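## Task

Take tube B (blue cap, currently in rack RK at B4), seat it fully at the bottom of bore D6 in mixer MX, then press the mixer's START key and keep the tube in that bore until the green lamp on top of the mixer switches off. Do not grip other people's tubes and keep them seated in their bores and wells. Every station must stay upright and level on the bench mat. Anything held in place only by the robot at the end does not count. Finish with the gripper open and the arm away from everything.

## Robot and tools

Robot: one Kinova Gen3 arm with seven joints (waist, shoulder, upper arm roll, elbow, forearm roll, wrist pitch, wrist roll) carrying a Robotiq 2F-85 two-finger parallel gripper. There is only one arm, so every command is a single row.

Scene and stations: the rack RK is closest to the arm's base; behind it, left to right, stand the mixer MX, magnet block MG, spectrophotometer SP, balance BAL and dry block DB. None is fastened, so they can slide or tip. Viewed from a station's front, row A is the nearest row and column 1 the leftmost. START is a key on the mixer's sloping front. Grabbing or bumping the mixer's shaking block during a run stops it and lights the red lamp; press START again then. Pressing START mid-run does nothing. A loose object may occasionally get a brief shove from outside.

Frame: scene frame, origin on the table top under the arm's base, +z up, +y to the left when looking along +x. Positions in metres. The base may be slightly tilted, and the reported hand position can be off, more so at long reach. Gripper axes: fingers point along its +z, pads close along its y. end_effector_position is the point midway between the closed pads; closed fingertips reach about 19 mm past it (about 6 mm when fully open), and closing pushes the tips about 13 mm farther out, so leave that margin above surfaces.

The row: 9 numbers [x, y, z, qw, qx, qy, qz, position, speed]. x, y, z and the quaternion (w first) form an absolute target pose for the gripper in the scene frame, not an offset. position runs -1 to 1: +1 fully open (85 mm), 0 about 41 mm, about -0.8 pads touching, -1 closes until blocked (full grip force roughly 190 to 235 N per pad, set by the arm). speed runs -1 to 1 and sets finger closing rate: about 20 mm/s at -1, 85 at 0, 150 at +1. Repeat the intended quaternion in every row rather than copying a possibly drifted reported one.

Tools:
- execute_actions {"actions": [...], "pictures": bool}. Empty list: just report state. One action {"rows": [[9 numbers], ...], "steps": n}: up to 15 rows and 15 steps of 1/30 s; each row lasts one step, the last row repeats to fill. One wait {"steps": n} (n up to 300) counts from the previous result, including your reply time. A target more than 0.6 m from the last reported position along any gripper axis is refused and nothing is sent.
- move {"target": [9 numbers], "speed": m/s 0.002 to 0.5, default 0.25; rotation capped at twice that in rad/s}: straight-line path to the absolute pose, 0.5 to 10 s long (longer ones stop short). Finger numbers apply at the start. It does not avoid obstacles; the hand lags, may stray and can overshoot the speed, especially near full reach. Contact hits harder at higher speed and presses harder the farther the target lies beyond the contact.
- wait {"seconds": 0 to 10}: let time pass, nothing new sent.
- zoom_image {"camera", "region": [x0, y0, x1, y1]} in pixels, at most 504 by 504; cameras cam_head_left, cam_head_right, cam_high, cam_low, cam_wrist, all 504x504.
- read_manual {"section": "licences"}: licence texts only.
- finished_scene {"scene": current scene number}: ends and grades the scene irreversibly; its result gives the next task.

Motion rules: each step the commanded pose is clipped to within 70 mm and 16 degrees of the measured pose; damped inverse kinematics favours position over orientation. After an action ends the arm only continues to the last clipped pose, so check the reported pose and send the remainder. The elbow never fully straightens.

Gripping: hold with position -1 and keep sending it. Release by sending a position wider than the object. For a gentle hold, open first, then close to just under the object's width. Fingers stay put until position changes by 0.01 or more, but re-close on their own if the object slips or is lost. position_measured_pct is about 50 minus 50 times the finger position (0 = fully open). Stopping below about 90 means something is held or blocking; about 90 or above means pads met on nothing or something very thin.

Result lines: the state gives end_effector_position and end_effector_quat_wxyz, joint positions and torques (torques have offsets and noise). "move:" reports the ending (done, off_target, moving, held, fault), distance to target, and limits: paced means the pose was clipped, held means a check blocked steps (afterwards the arm may jump faster than requested). "pose unreachable" and HELD mark steps changed or blocked by the clearance check (the mount under the base counts as arm). "Hand target" shows where the controller is heading.

Avoid: knocking anything off the table, tipping or shoving stations, gripping others' tubes, slams and hard pushes. Joint load limits: 48.6 N m for the first four joints, 30.6 N m for the wrist joints, including a held object's weight; reaching one stops the arm for 10 s and drops the rest of the call. Holding loads heats motors: MOTOR HOT warns from 60 °C; at 75 °C an OVER-TEMPERATURE FAULT lets the arm sag. Push each placed tube to the bottom, release, and retreat before ending.

Each tool is called in YAML: its name, and indented under it one key for each argument.

## Session

execute_actions:
  actions: []

Scene clock: 0.00 s of 9600.00 s.
end_effector_position=(+0.0844, -0.3862, +0.2402) position_measured_pct=0.0 end_effector_quat_wxyz=(+0.246, -0.186, +0.863, +0.401)
Joint positions: [ 1.788  1.076 -0.515  1.089 -0.06   1.893  3.289]
Joint velocities: [ 0.     0.    -0.    -0.001  0.     0.     0.   ]
Joint torques (N m, as the joint torque sensors report them, + toward a larger angle): no reading
Hand target: +0.084, -0.386, +0.240; +0.246, -0.186, +0.863, +0.401

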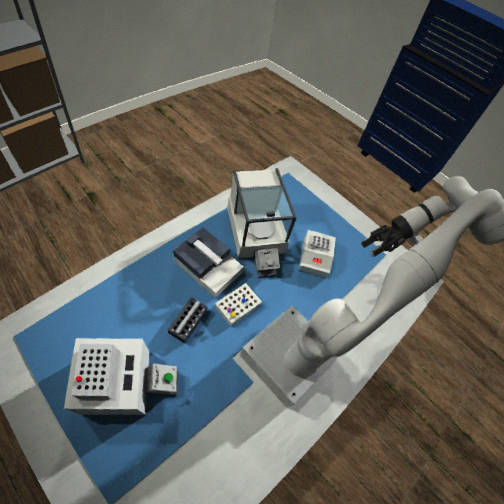

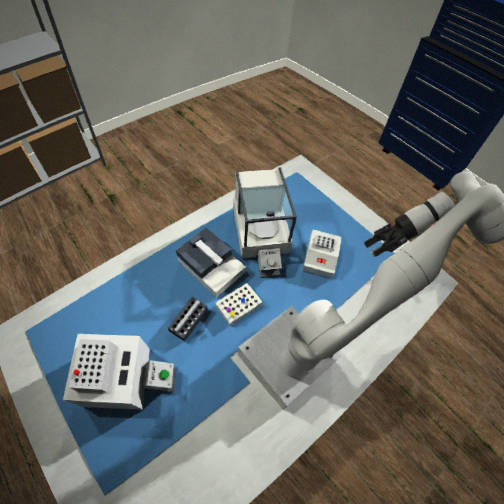

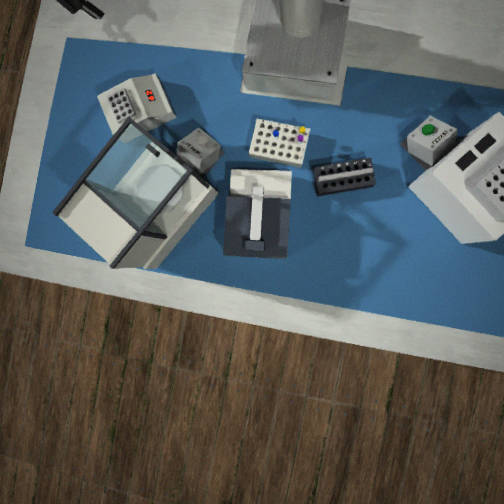

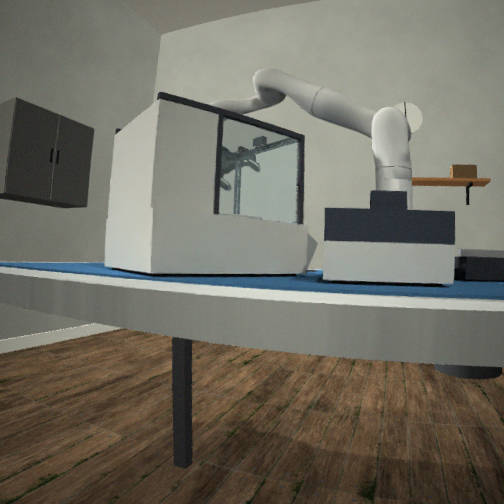

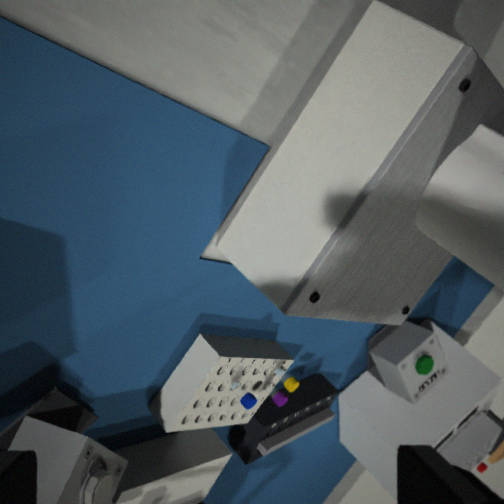

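move:
  target: [0.30, 0.0, 0.35, 0, 1, 0, 0, 1, 0]
  speed: 0.4

Scene clock: 7.77 s of 9600.00 s.
end_effector_position=(+0.3012, -0.0002, +0.3505) position_measured_pct=0.0 end_effector_quat_wxyz=(-0.000, +1.000, +0.000, +0.003)
Joint positions: [ 1.244  0.301 -1.58   1.934  0.329  1.227  4.229]
Joint velocities: [-0.005 -0.003 -0.003  0.001  0.002 -0.001  0.001]
Joint torques (N m, as the joint torque sensors report them, + toward a larger angle): [-0.05 -4.98 -1.42 -8.08 -0.02 -0.38  0.11]
Hand target: +0.301, -0.000, +0.351; -0.000, +1.000, +0.000, +0.003
Off the commanded pose: 0.001 m, 0 deg.
move: done

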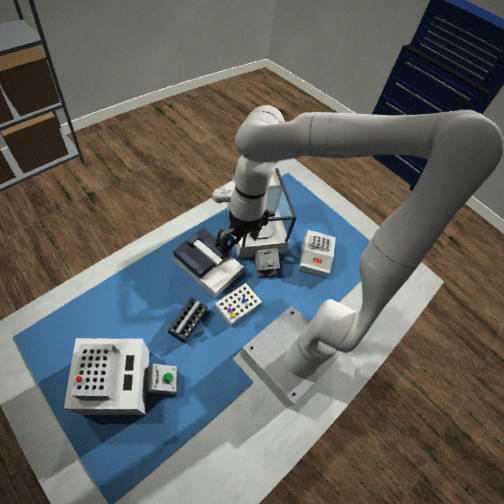

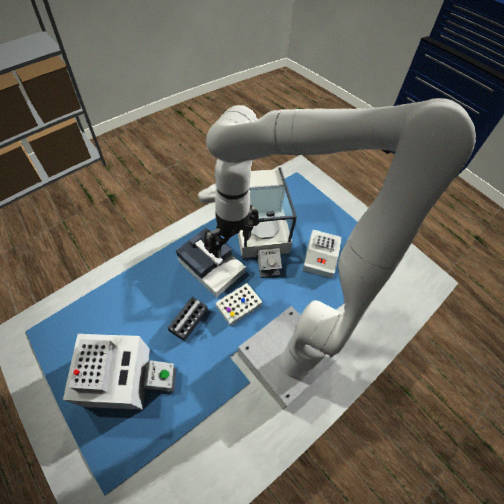

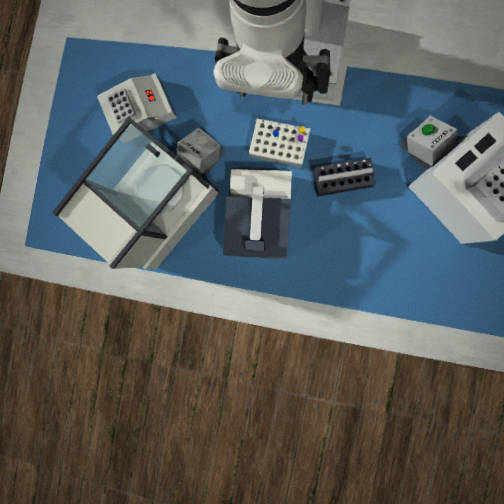

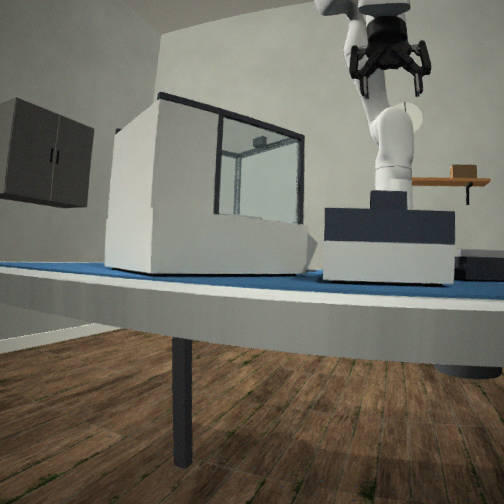

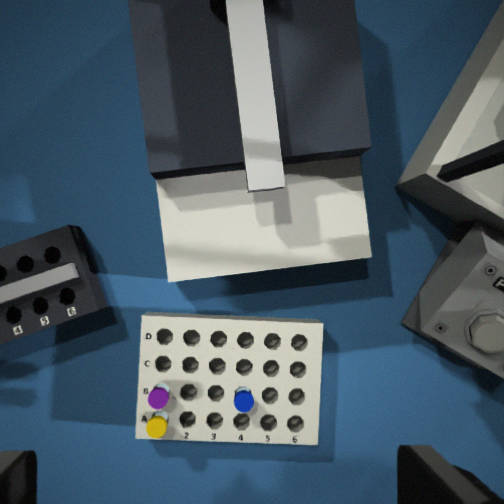

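move:
  target: [0.25, 0.005, 0.16, 0, 1, 0, 0, 0.0, 0]
  speed: 0.3

Scene clock: 12.53 s of 9600.00 s.
end_effector_position=(+0.2500, +0.0052, +0.1602) position_measured_pct=49.6 end_effector_quat_wxyz=(-0.002, +1.000, -0.000, -0.000)
Joint positions: [ 0.726  0.543 -1.086  2.423  0.877  0.643  3.619]
Joint velocities: [-0.024  0.003  0.003  0.003  0.012 -0.001 -0.018]
Joint torques (N m, as the joint torque sensors report them, + toward a larger angle): [-0.56 -9.56 -2.45 -3.43 -0.08 -0.27 -0.08]
Hand target: +0.250, +0.006, +0.160; -0.002, +1.000, +0.001, -0.000
Off the commanded pose: 0.000 m, 0 deg.
move: done; limits=paced

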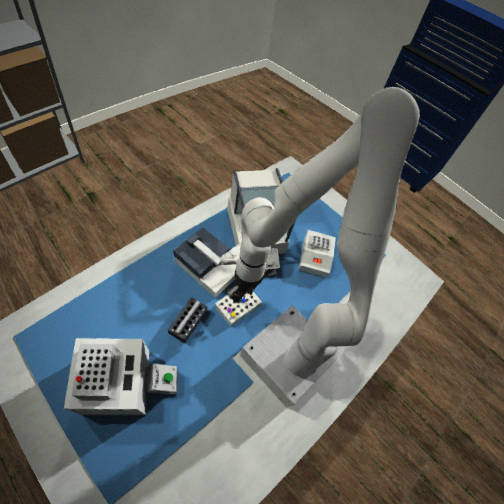

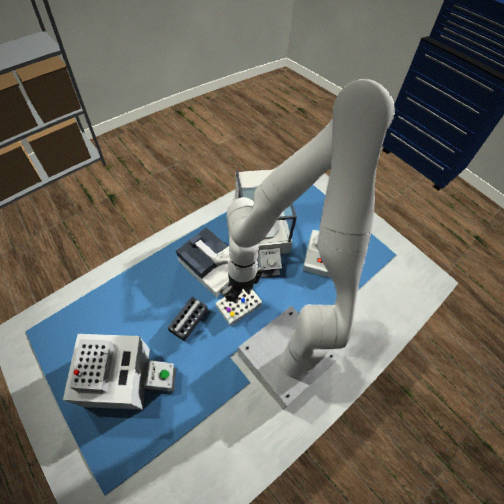

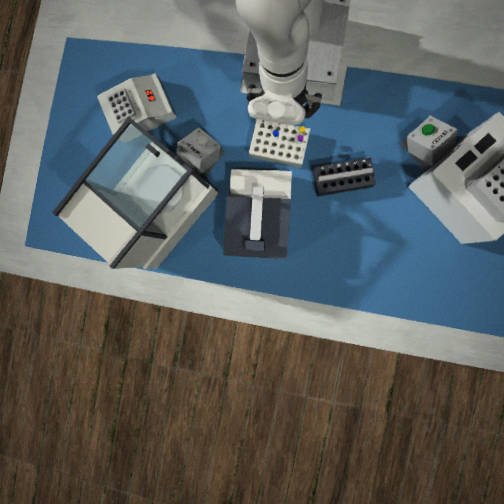

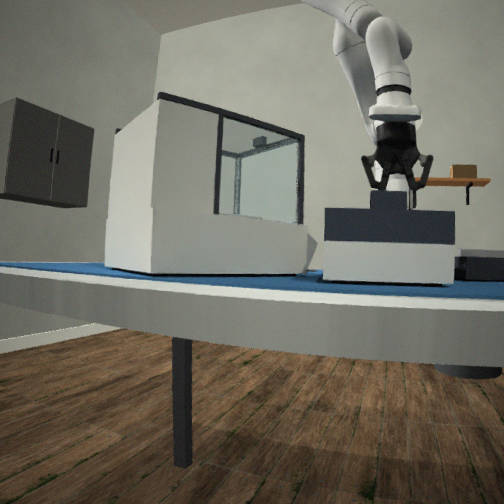

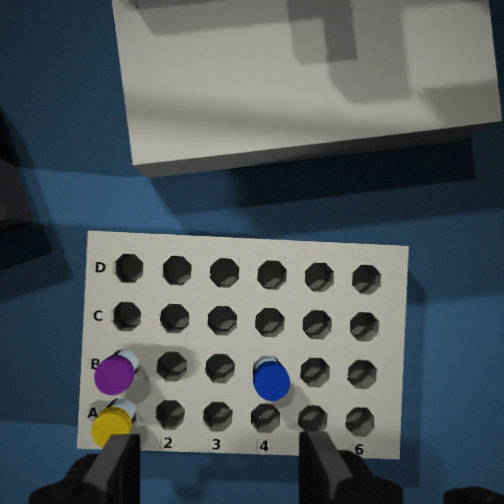

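move:
  target: [0.2575, -0.015, 0.095, 0, 1, 0, 0, 0.0, 0]
  speed: 0.15

Scene clock: 24.20 s of 9600.00 s.
end_effector_position=(+0.2575, -0.0150, +0.0953) position_measured_pct=49.6 end_effector_quat_wxyz=(-0.001, +1.000, -0.000, -0.000)
Joint positions: [ 0.596  0.728 -0.835  2.457  1.321  0.541  3.303]
Joint velocities: [-0.014  0.006  0.005  0.008  0.033 -0.004 -0.038]
Joint torques (N m, as the joint torque sensors report them, + toward a larger angle): [ -0.67 -11.44  -1.8   -0.79   0.24  -0.26   0.23]
Hand target: +0.257, -0.015, +0.095; -0.001, +1.000, +0.000, -0.000
Off the commanded pose: 0.000 m, 0 deg.
move: done

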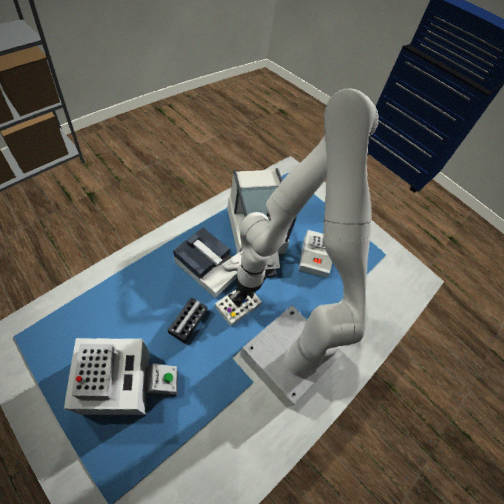

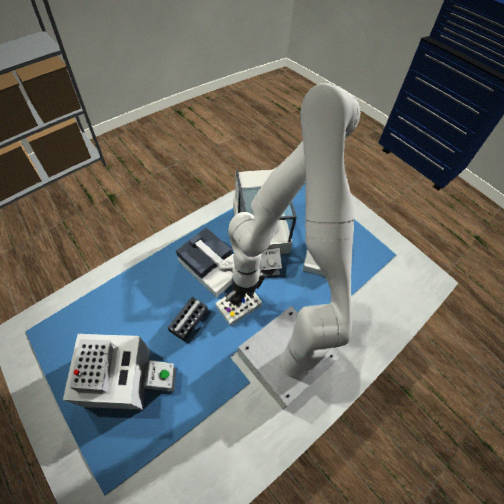

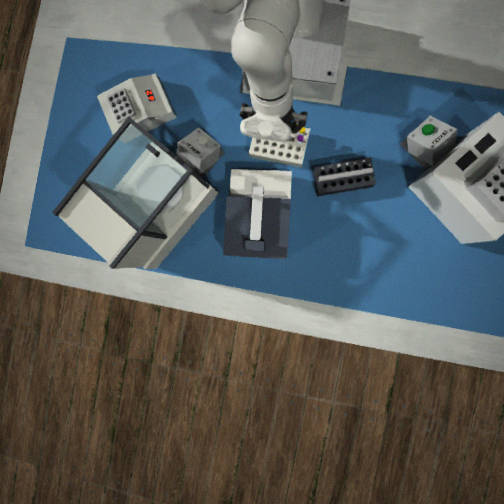

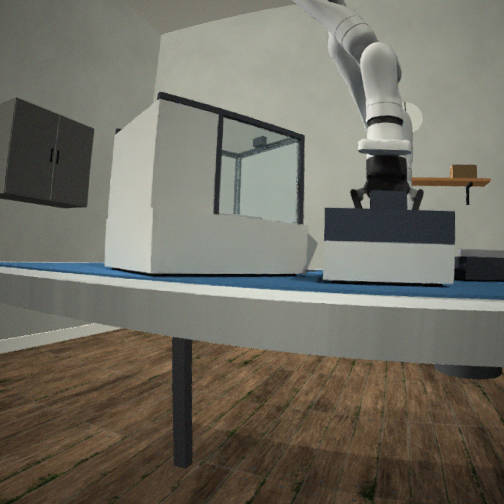

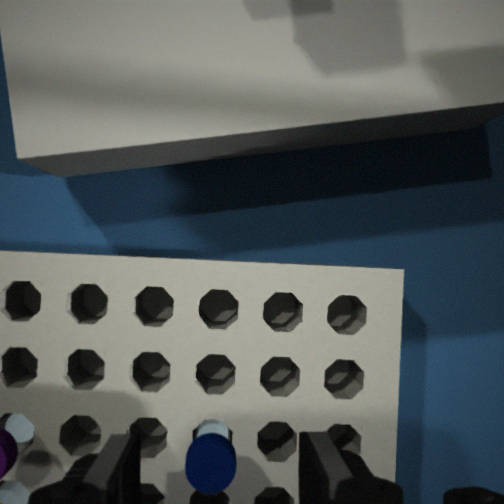

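move:
  target: [0.2575, -0.013, 0.071, 0, 1, 0, 0, 0.0, 0]
  speed: 0.08

move:
  target: [0.2575, -0.013, 0.071, 0, 1, 0, 0, -1, 0]
  speed: 0.08

Scene clock: 33.37 s of 9600.00 s.
end_effector_position=(+0.2575, -0.0131, +0.0731) position_measured_pct=49.6 end_effector_quat_wxyz=(+0.001, +1.000, +0.000, +0.001)
Joint positions: [ 0.551  0.806 -0.789  2.469  1.508  0.548  3.126]
Joint velocities: [-0.007  0.002 -0.005  0.015  0.05   0.008 -0.055]
Joint torques (N m, as the joint torque sensors report them, + toward a larger angle): [-0.21 -6.02  0.47 -2.88  1.17 -0.05  0.61]
Hand target: +0.257, -0.013, +0.071; -0.000, +1.000, -0.000, -0.000
Off the commanded pose: 0.002 m, 0 deg.
move: done

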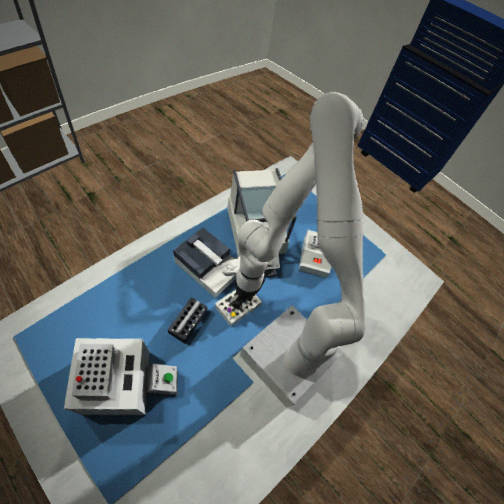

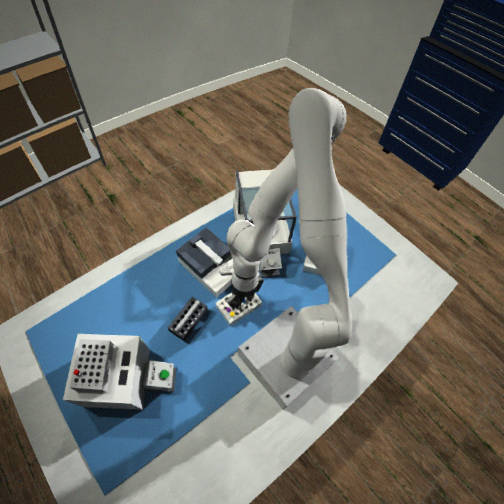

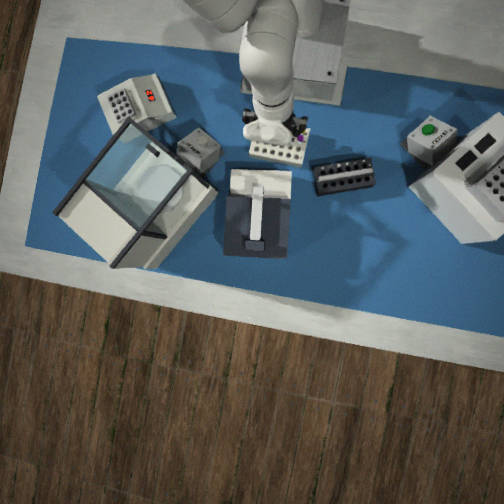

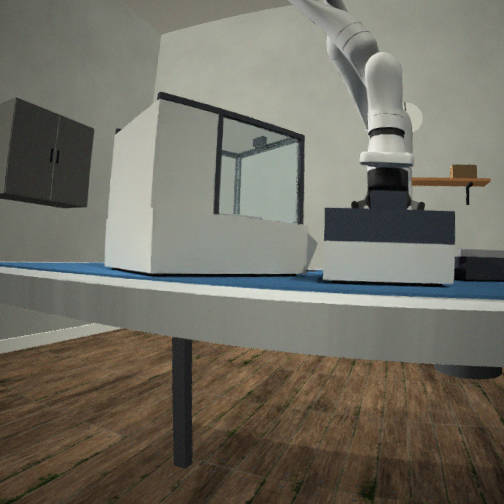

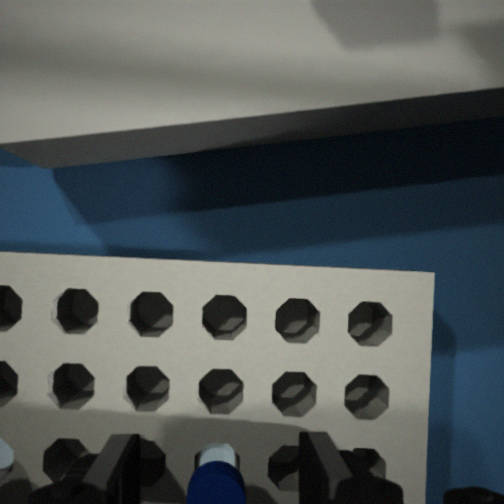

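Scene clock: 34.07 s of 9600.00 s.
end_effector_position=(+0.2603, -0.0117, +0.0750) position_measured_pct=83.3 end_effector_quat_wxyz=(+0.000, +1.000, +0.003, +0.006)
Joint positions: [ 0.55   0.8   -0.795  2.469  1.513  0.548  3.121]
Joint velocities: [ 0.001 -0.     0.     0.001  0.     0.    -0.002]
Joint torques (N m, as the joint torque sensors report them, + toward a larger angle): [ 0.44 -0.61  3.11 -1.66  0.99  1.12  0.11]
Hand target: +0.257, -0.013, +0.071; +0.000, +1.000, +0.000, -0.000
Off the commanded pose: 0.005 m, 1 deg.
move: off_target

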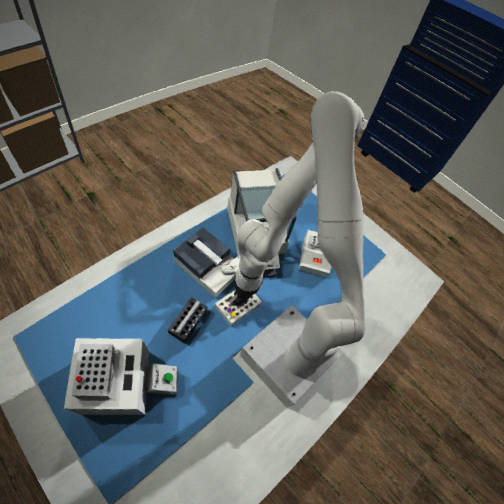

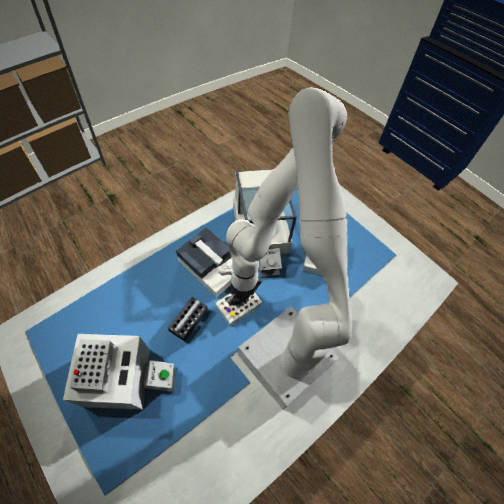

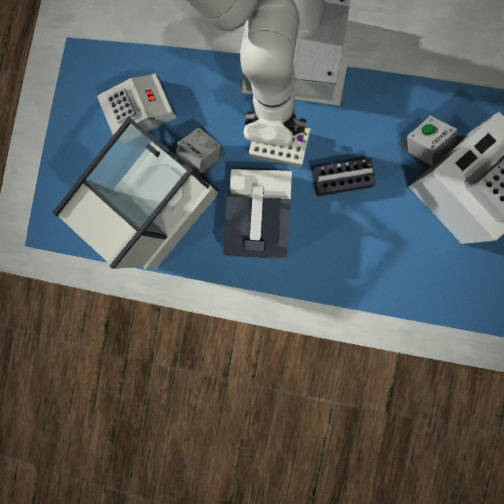

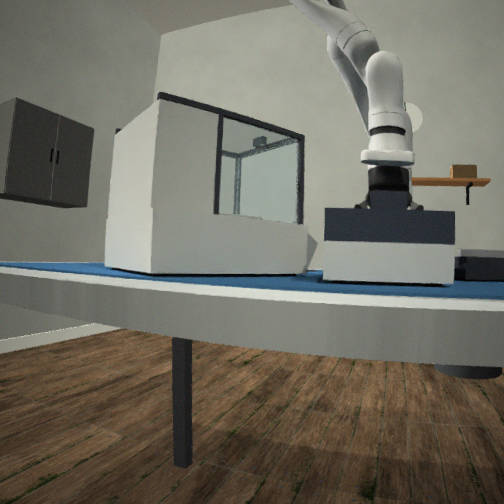

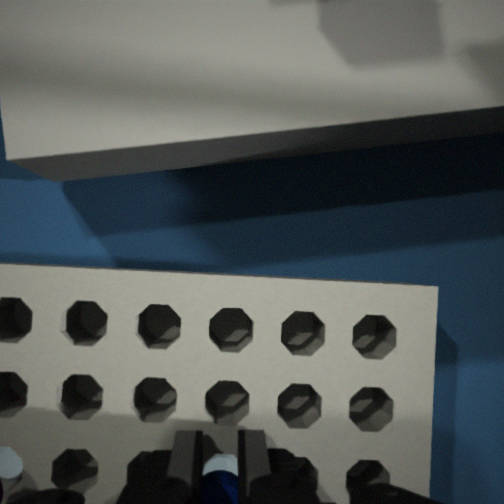

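move:
  target: [0.2590, -0.012, 0.20, 0, 1, 0, 0, -1, 0]
  speed: 0.12

Scene clock: 37.20 s of 9600.00 s.
end_effector_position=(+0.2592, -0.0124, +0.1998) position_measured_pct=83.3 end_effector_quat_wxyz=(+0.001, +1.000, +0.000, +0.000)
Joint positions: [ 0.897  0.436 -1.18   2.341  0.639  0.735  3.929]
Joint velocities: [ 0.013 -0.001 -0.001 -0.003 -0.006  0.002  0.009]
Joint torques (N m, as the joint torque sensors report them, + toward a larger angle): [-0.66 -7.73 -2.11 -4.12 -0.16 -0.59  0.19]
Hand target: +0.259, -0.013, +0.200; +0.001, +1.000, -0.000, +0.000
Off the commanded pose: 0.000 m, 0 deg.
move: done

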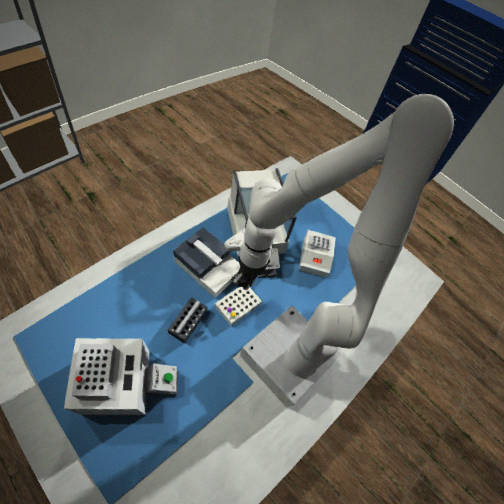

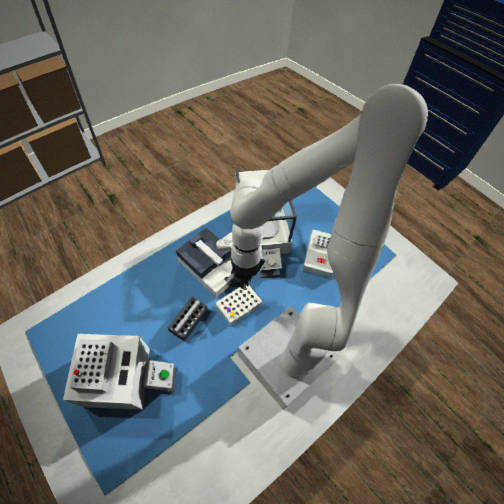

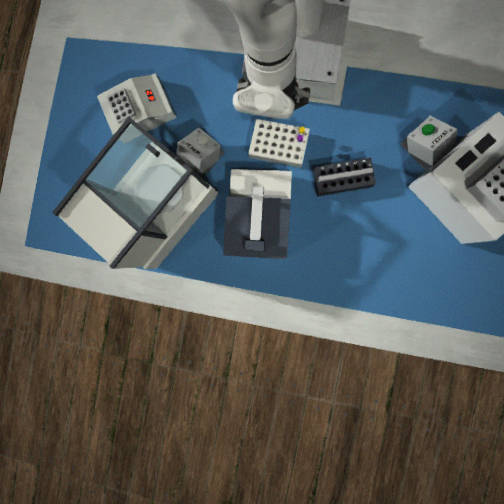

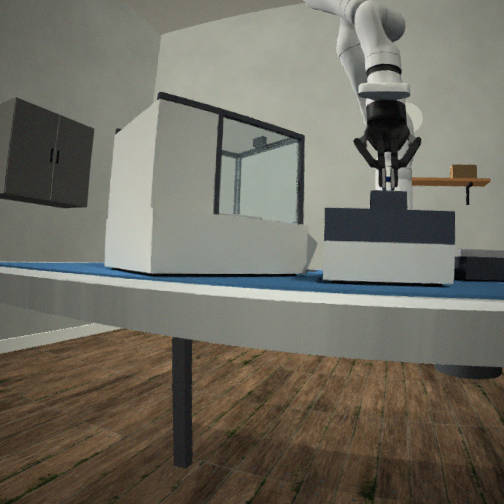

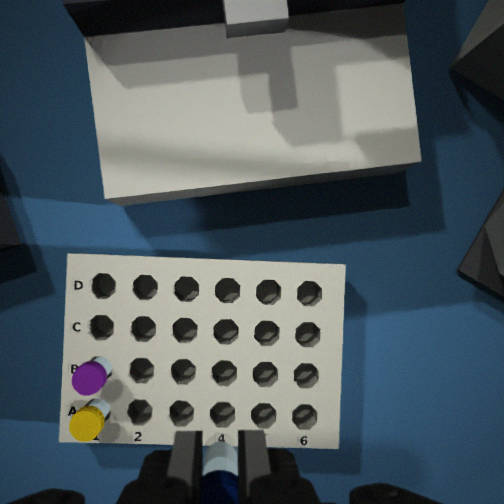

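move:
  target: [0.33, 0.45, 0.35, 0, 1, 0, 0, -1, 0]
  speed: 0.3

Scene clock: 42.80 s of 9600.00 s.
end_effector_position=(+0.3302, +0.4503, +0.3505) position_measured_pct=83.3 end_effector_quat_wxyz=(-0.001, +1.000, -0.002, +0.001)
Joint positions: [-0.52   0.793 -1.003  1.068  0.646  1.579  3.326]
Joint velocities: [-0.008  0.006 -0.    -0.005 -0.001  0.004  0.002]
Joint torques (N m, as the joint torque sensors report them, + toward a larger angle): [ -0.23 -20.55  -4.17  -6.76   0.25  -0.07   0.03]
Hand target: +0.330, +0.451, +0.350; -0.001, +1.000, -0.001, +0.000
Off the commanded pose: 0.001 m, 0 deg.
move: done

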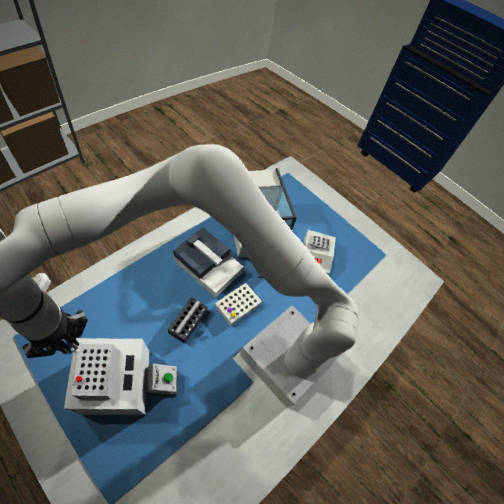

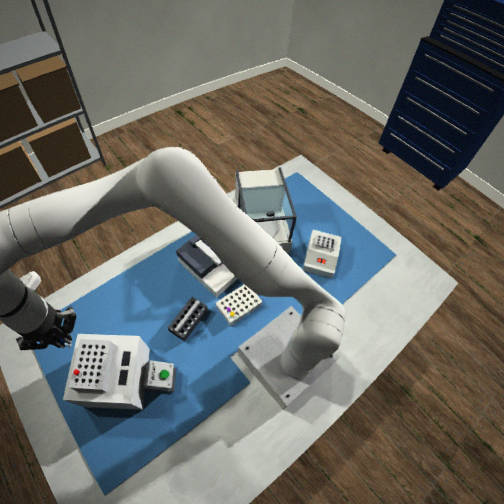

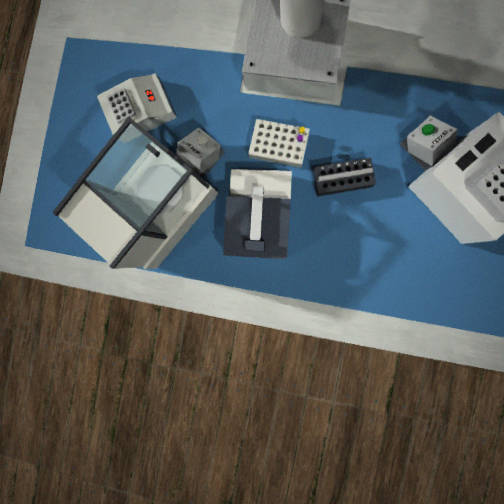

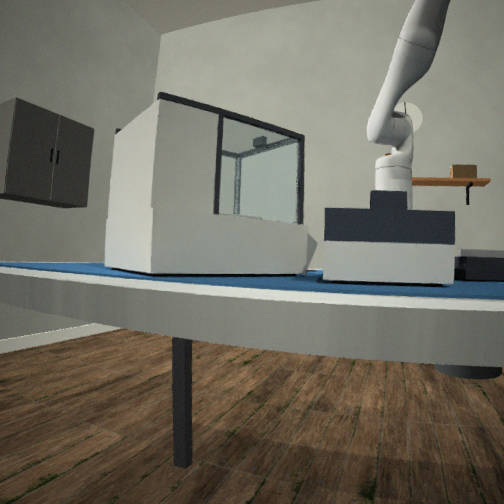

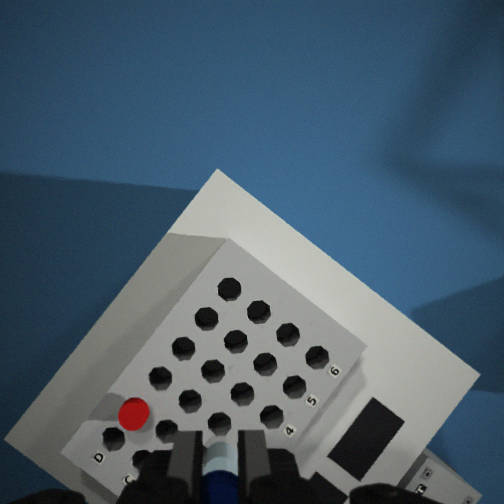

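move:
  target: [0.369, 0.447, 0.26, 0, 1, 0, 0, -1, 0]
  speed: 0.15

Scene clock: 47.57 s of 9600.00 s.
end_effector_position=(+0.3690, +0.4471, +0.2602) position_measured_pct=83.3 end_effector_quat_wxyz=(-0.000, +1.000, +0.000, +0.000)
Joint positions: [-0.473  0.912 -0.962  1.15   0.718  1.416  3.346]
Joint velocities: [ 0.     0.004  0.001  0.001 -0.    -0.002  0.001]
Joint torques (N m, as the joint torque sensors report them, + toward a larger angle): [  0.   -22.04  -4.68  -6.73  -0.12  -0.18   0.1 ]
Hand target: +0.369, +0.447, +0.260; +0.000, +1.000, +0.000, -0.000
Off the commanded pose: 0.000 m, 0 deg.
move: done

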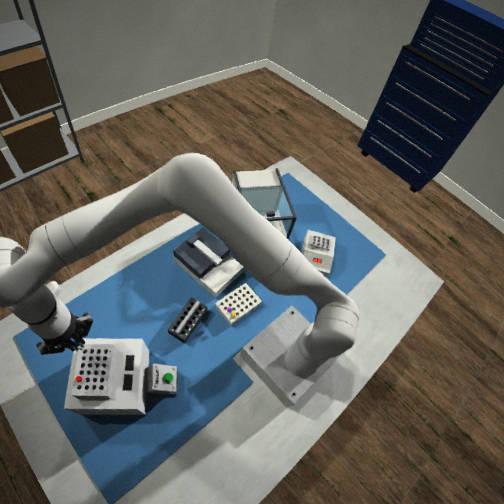

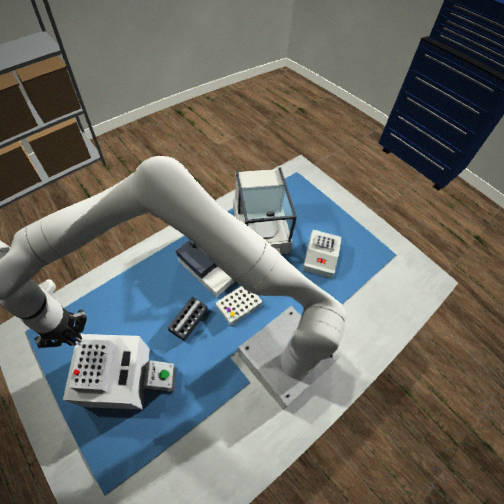

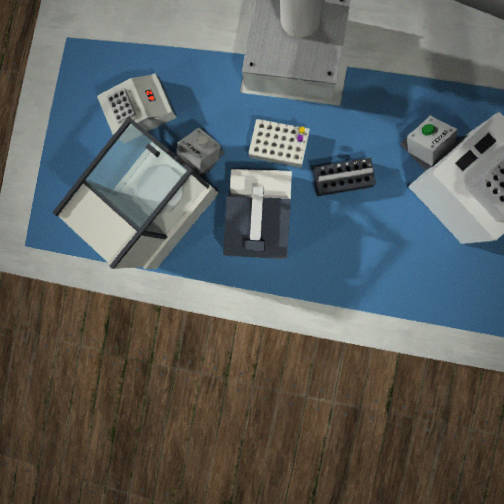

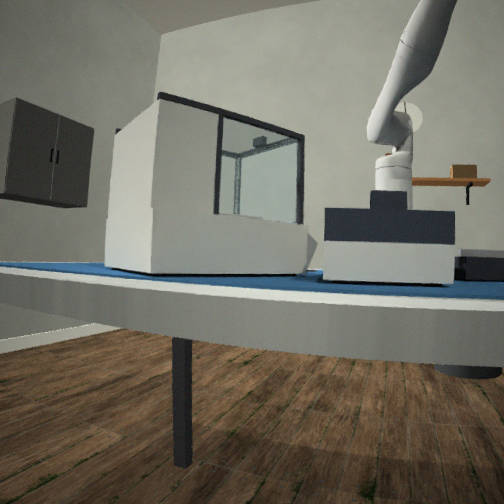

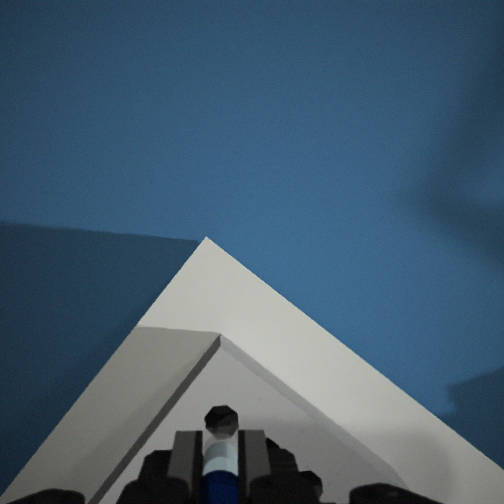

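move:
  target: [0.370, 0.447, 0.225, 0, 1, 0, 0, -1, 0]
  speed: 0.04

Scene clock: 57.57 s of 9600.00 s.
end_effector_position=(+0.3704, +0.4470, +0.2253) position_measured_pct=83.3 end_effector_quat_wxyz=(-0.000, +1.000, -0.000, +0.000)
Joint positions: [-0.467  0.95  -0.945  1.199  0.746  1.344  3.323]
Joint velocities: [ 0.     0.002  0.     0.003  0.002 -0.003 -0.002]
Joint torques (N m, as the joint torque sensors report them, + toward a larger angle): [ -0.84 -21.84  -5.    -6.21  -0.35  -0.15   0.81]
Hand target: +0.370, +0.447, +0.225; -0.000, +1.000, +0.000, -0.000
Off the commanded pose: 0.000 m, 0 deg.
move: done

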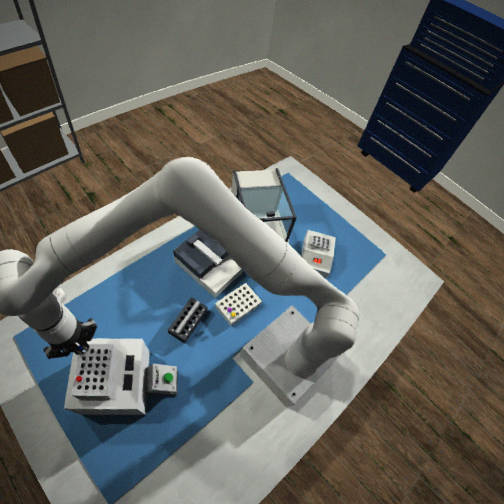

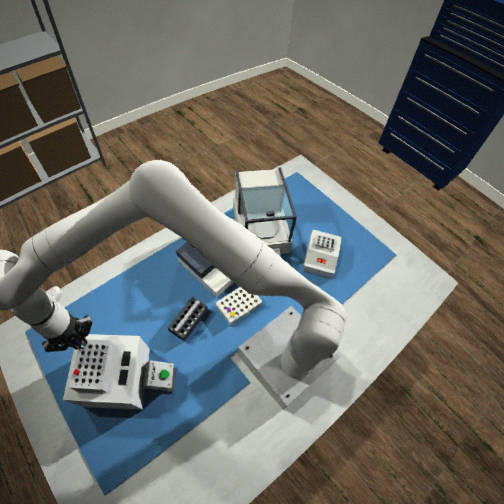

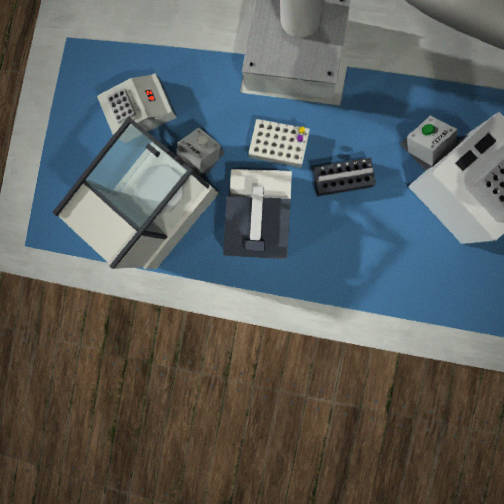

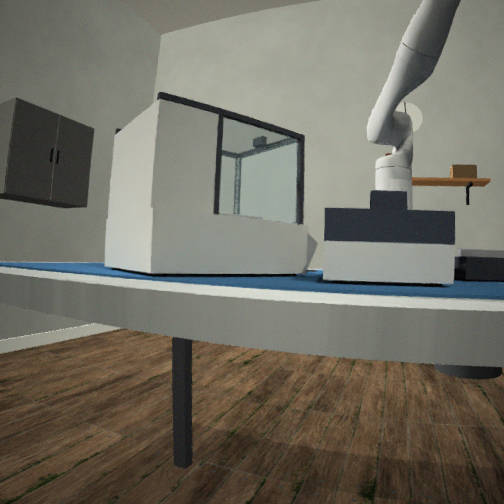

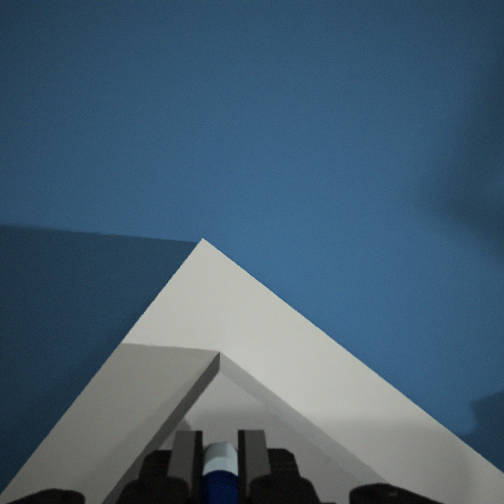

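move:
  target: [0.370, 0.447, 0.212, 0, 1, 0, 0, -1, 0]
  speed: 0.03

Scene clock: 61.83 s of 9600.00 s.
end_effector_position=(+0.3706, +0.4472, +0.2158) position_measured_pct=83.3 end_effector_quat_wxyz=(-0.001, +1.000, -0.000, +0.002)
Joint positions: [-0.466  0.959 -0.941  1.215  0.757  1.321  3.313]
Joint velocities: [ 0.002 -0.001 -0.002  0.004  0.004 -0.003 -0.003]
Joint torques (N m, as the joint torque sensors report them, + toward a larger angle): [ -0.36 -17.5   -3.63  -5.47   0.32  -1.36   0.18]
Hand target: +0.370, +0.447, +0.212; -0.000, +1.000, +0.000, -0.000
Off the commanded pose: 0.004 m, 0 deg.
move: off_target

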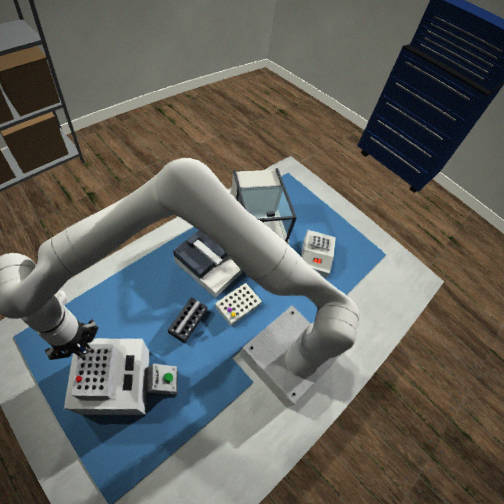

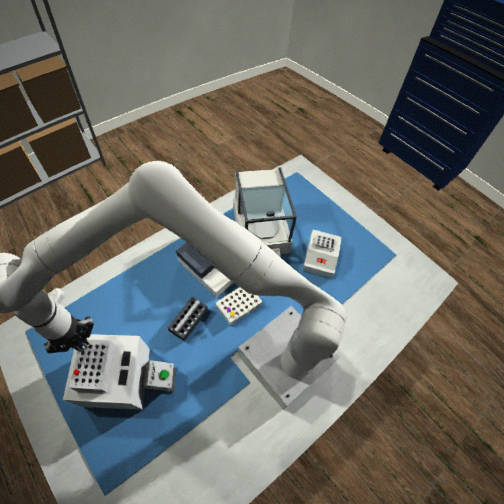

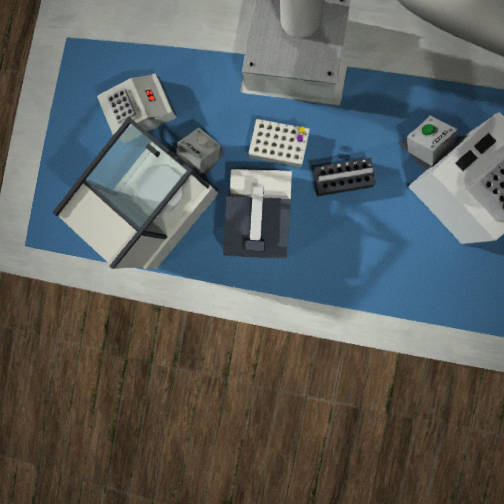

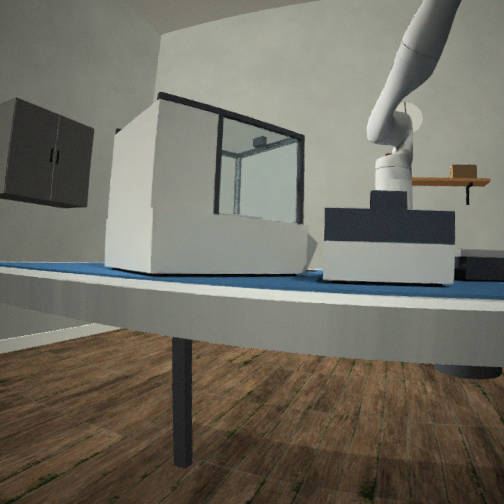

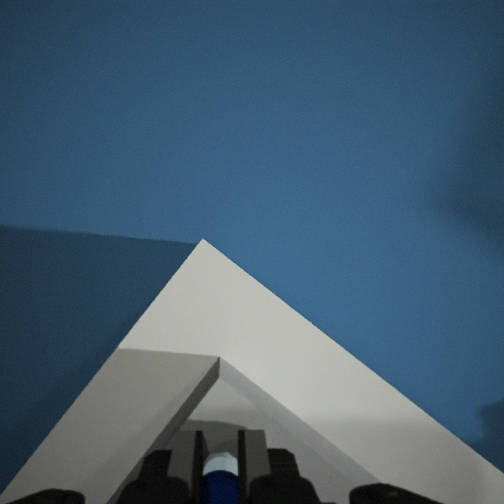

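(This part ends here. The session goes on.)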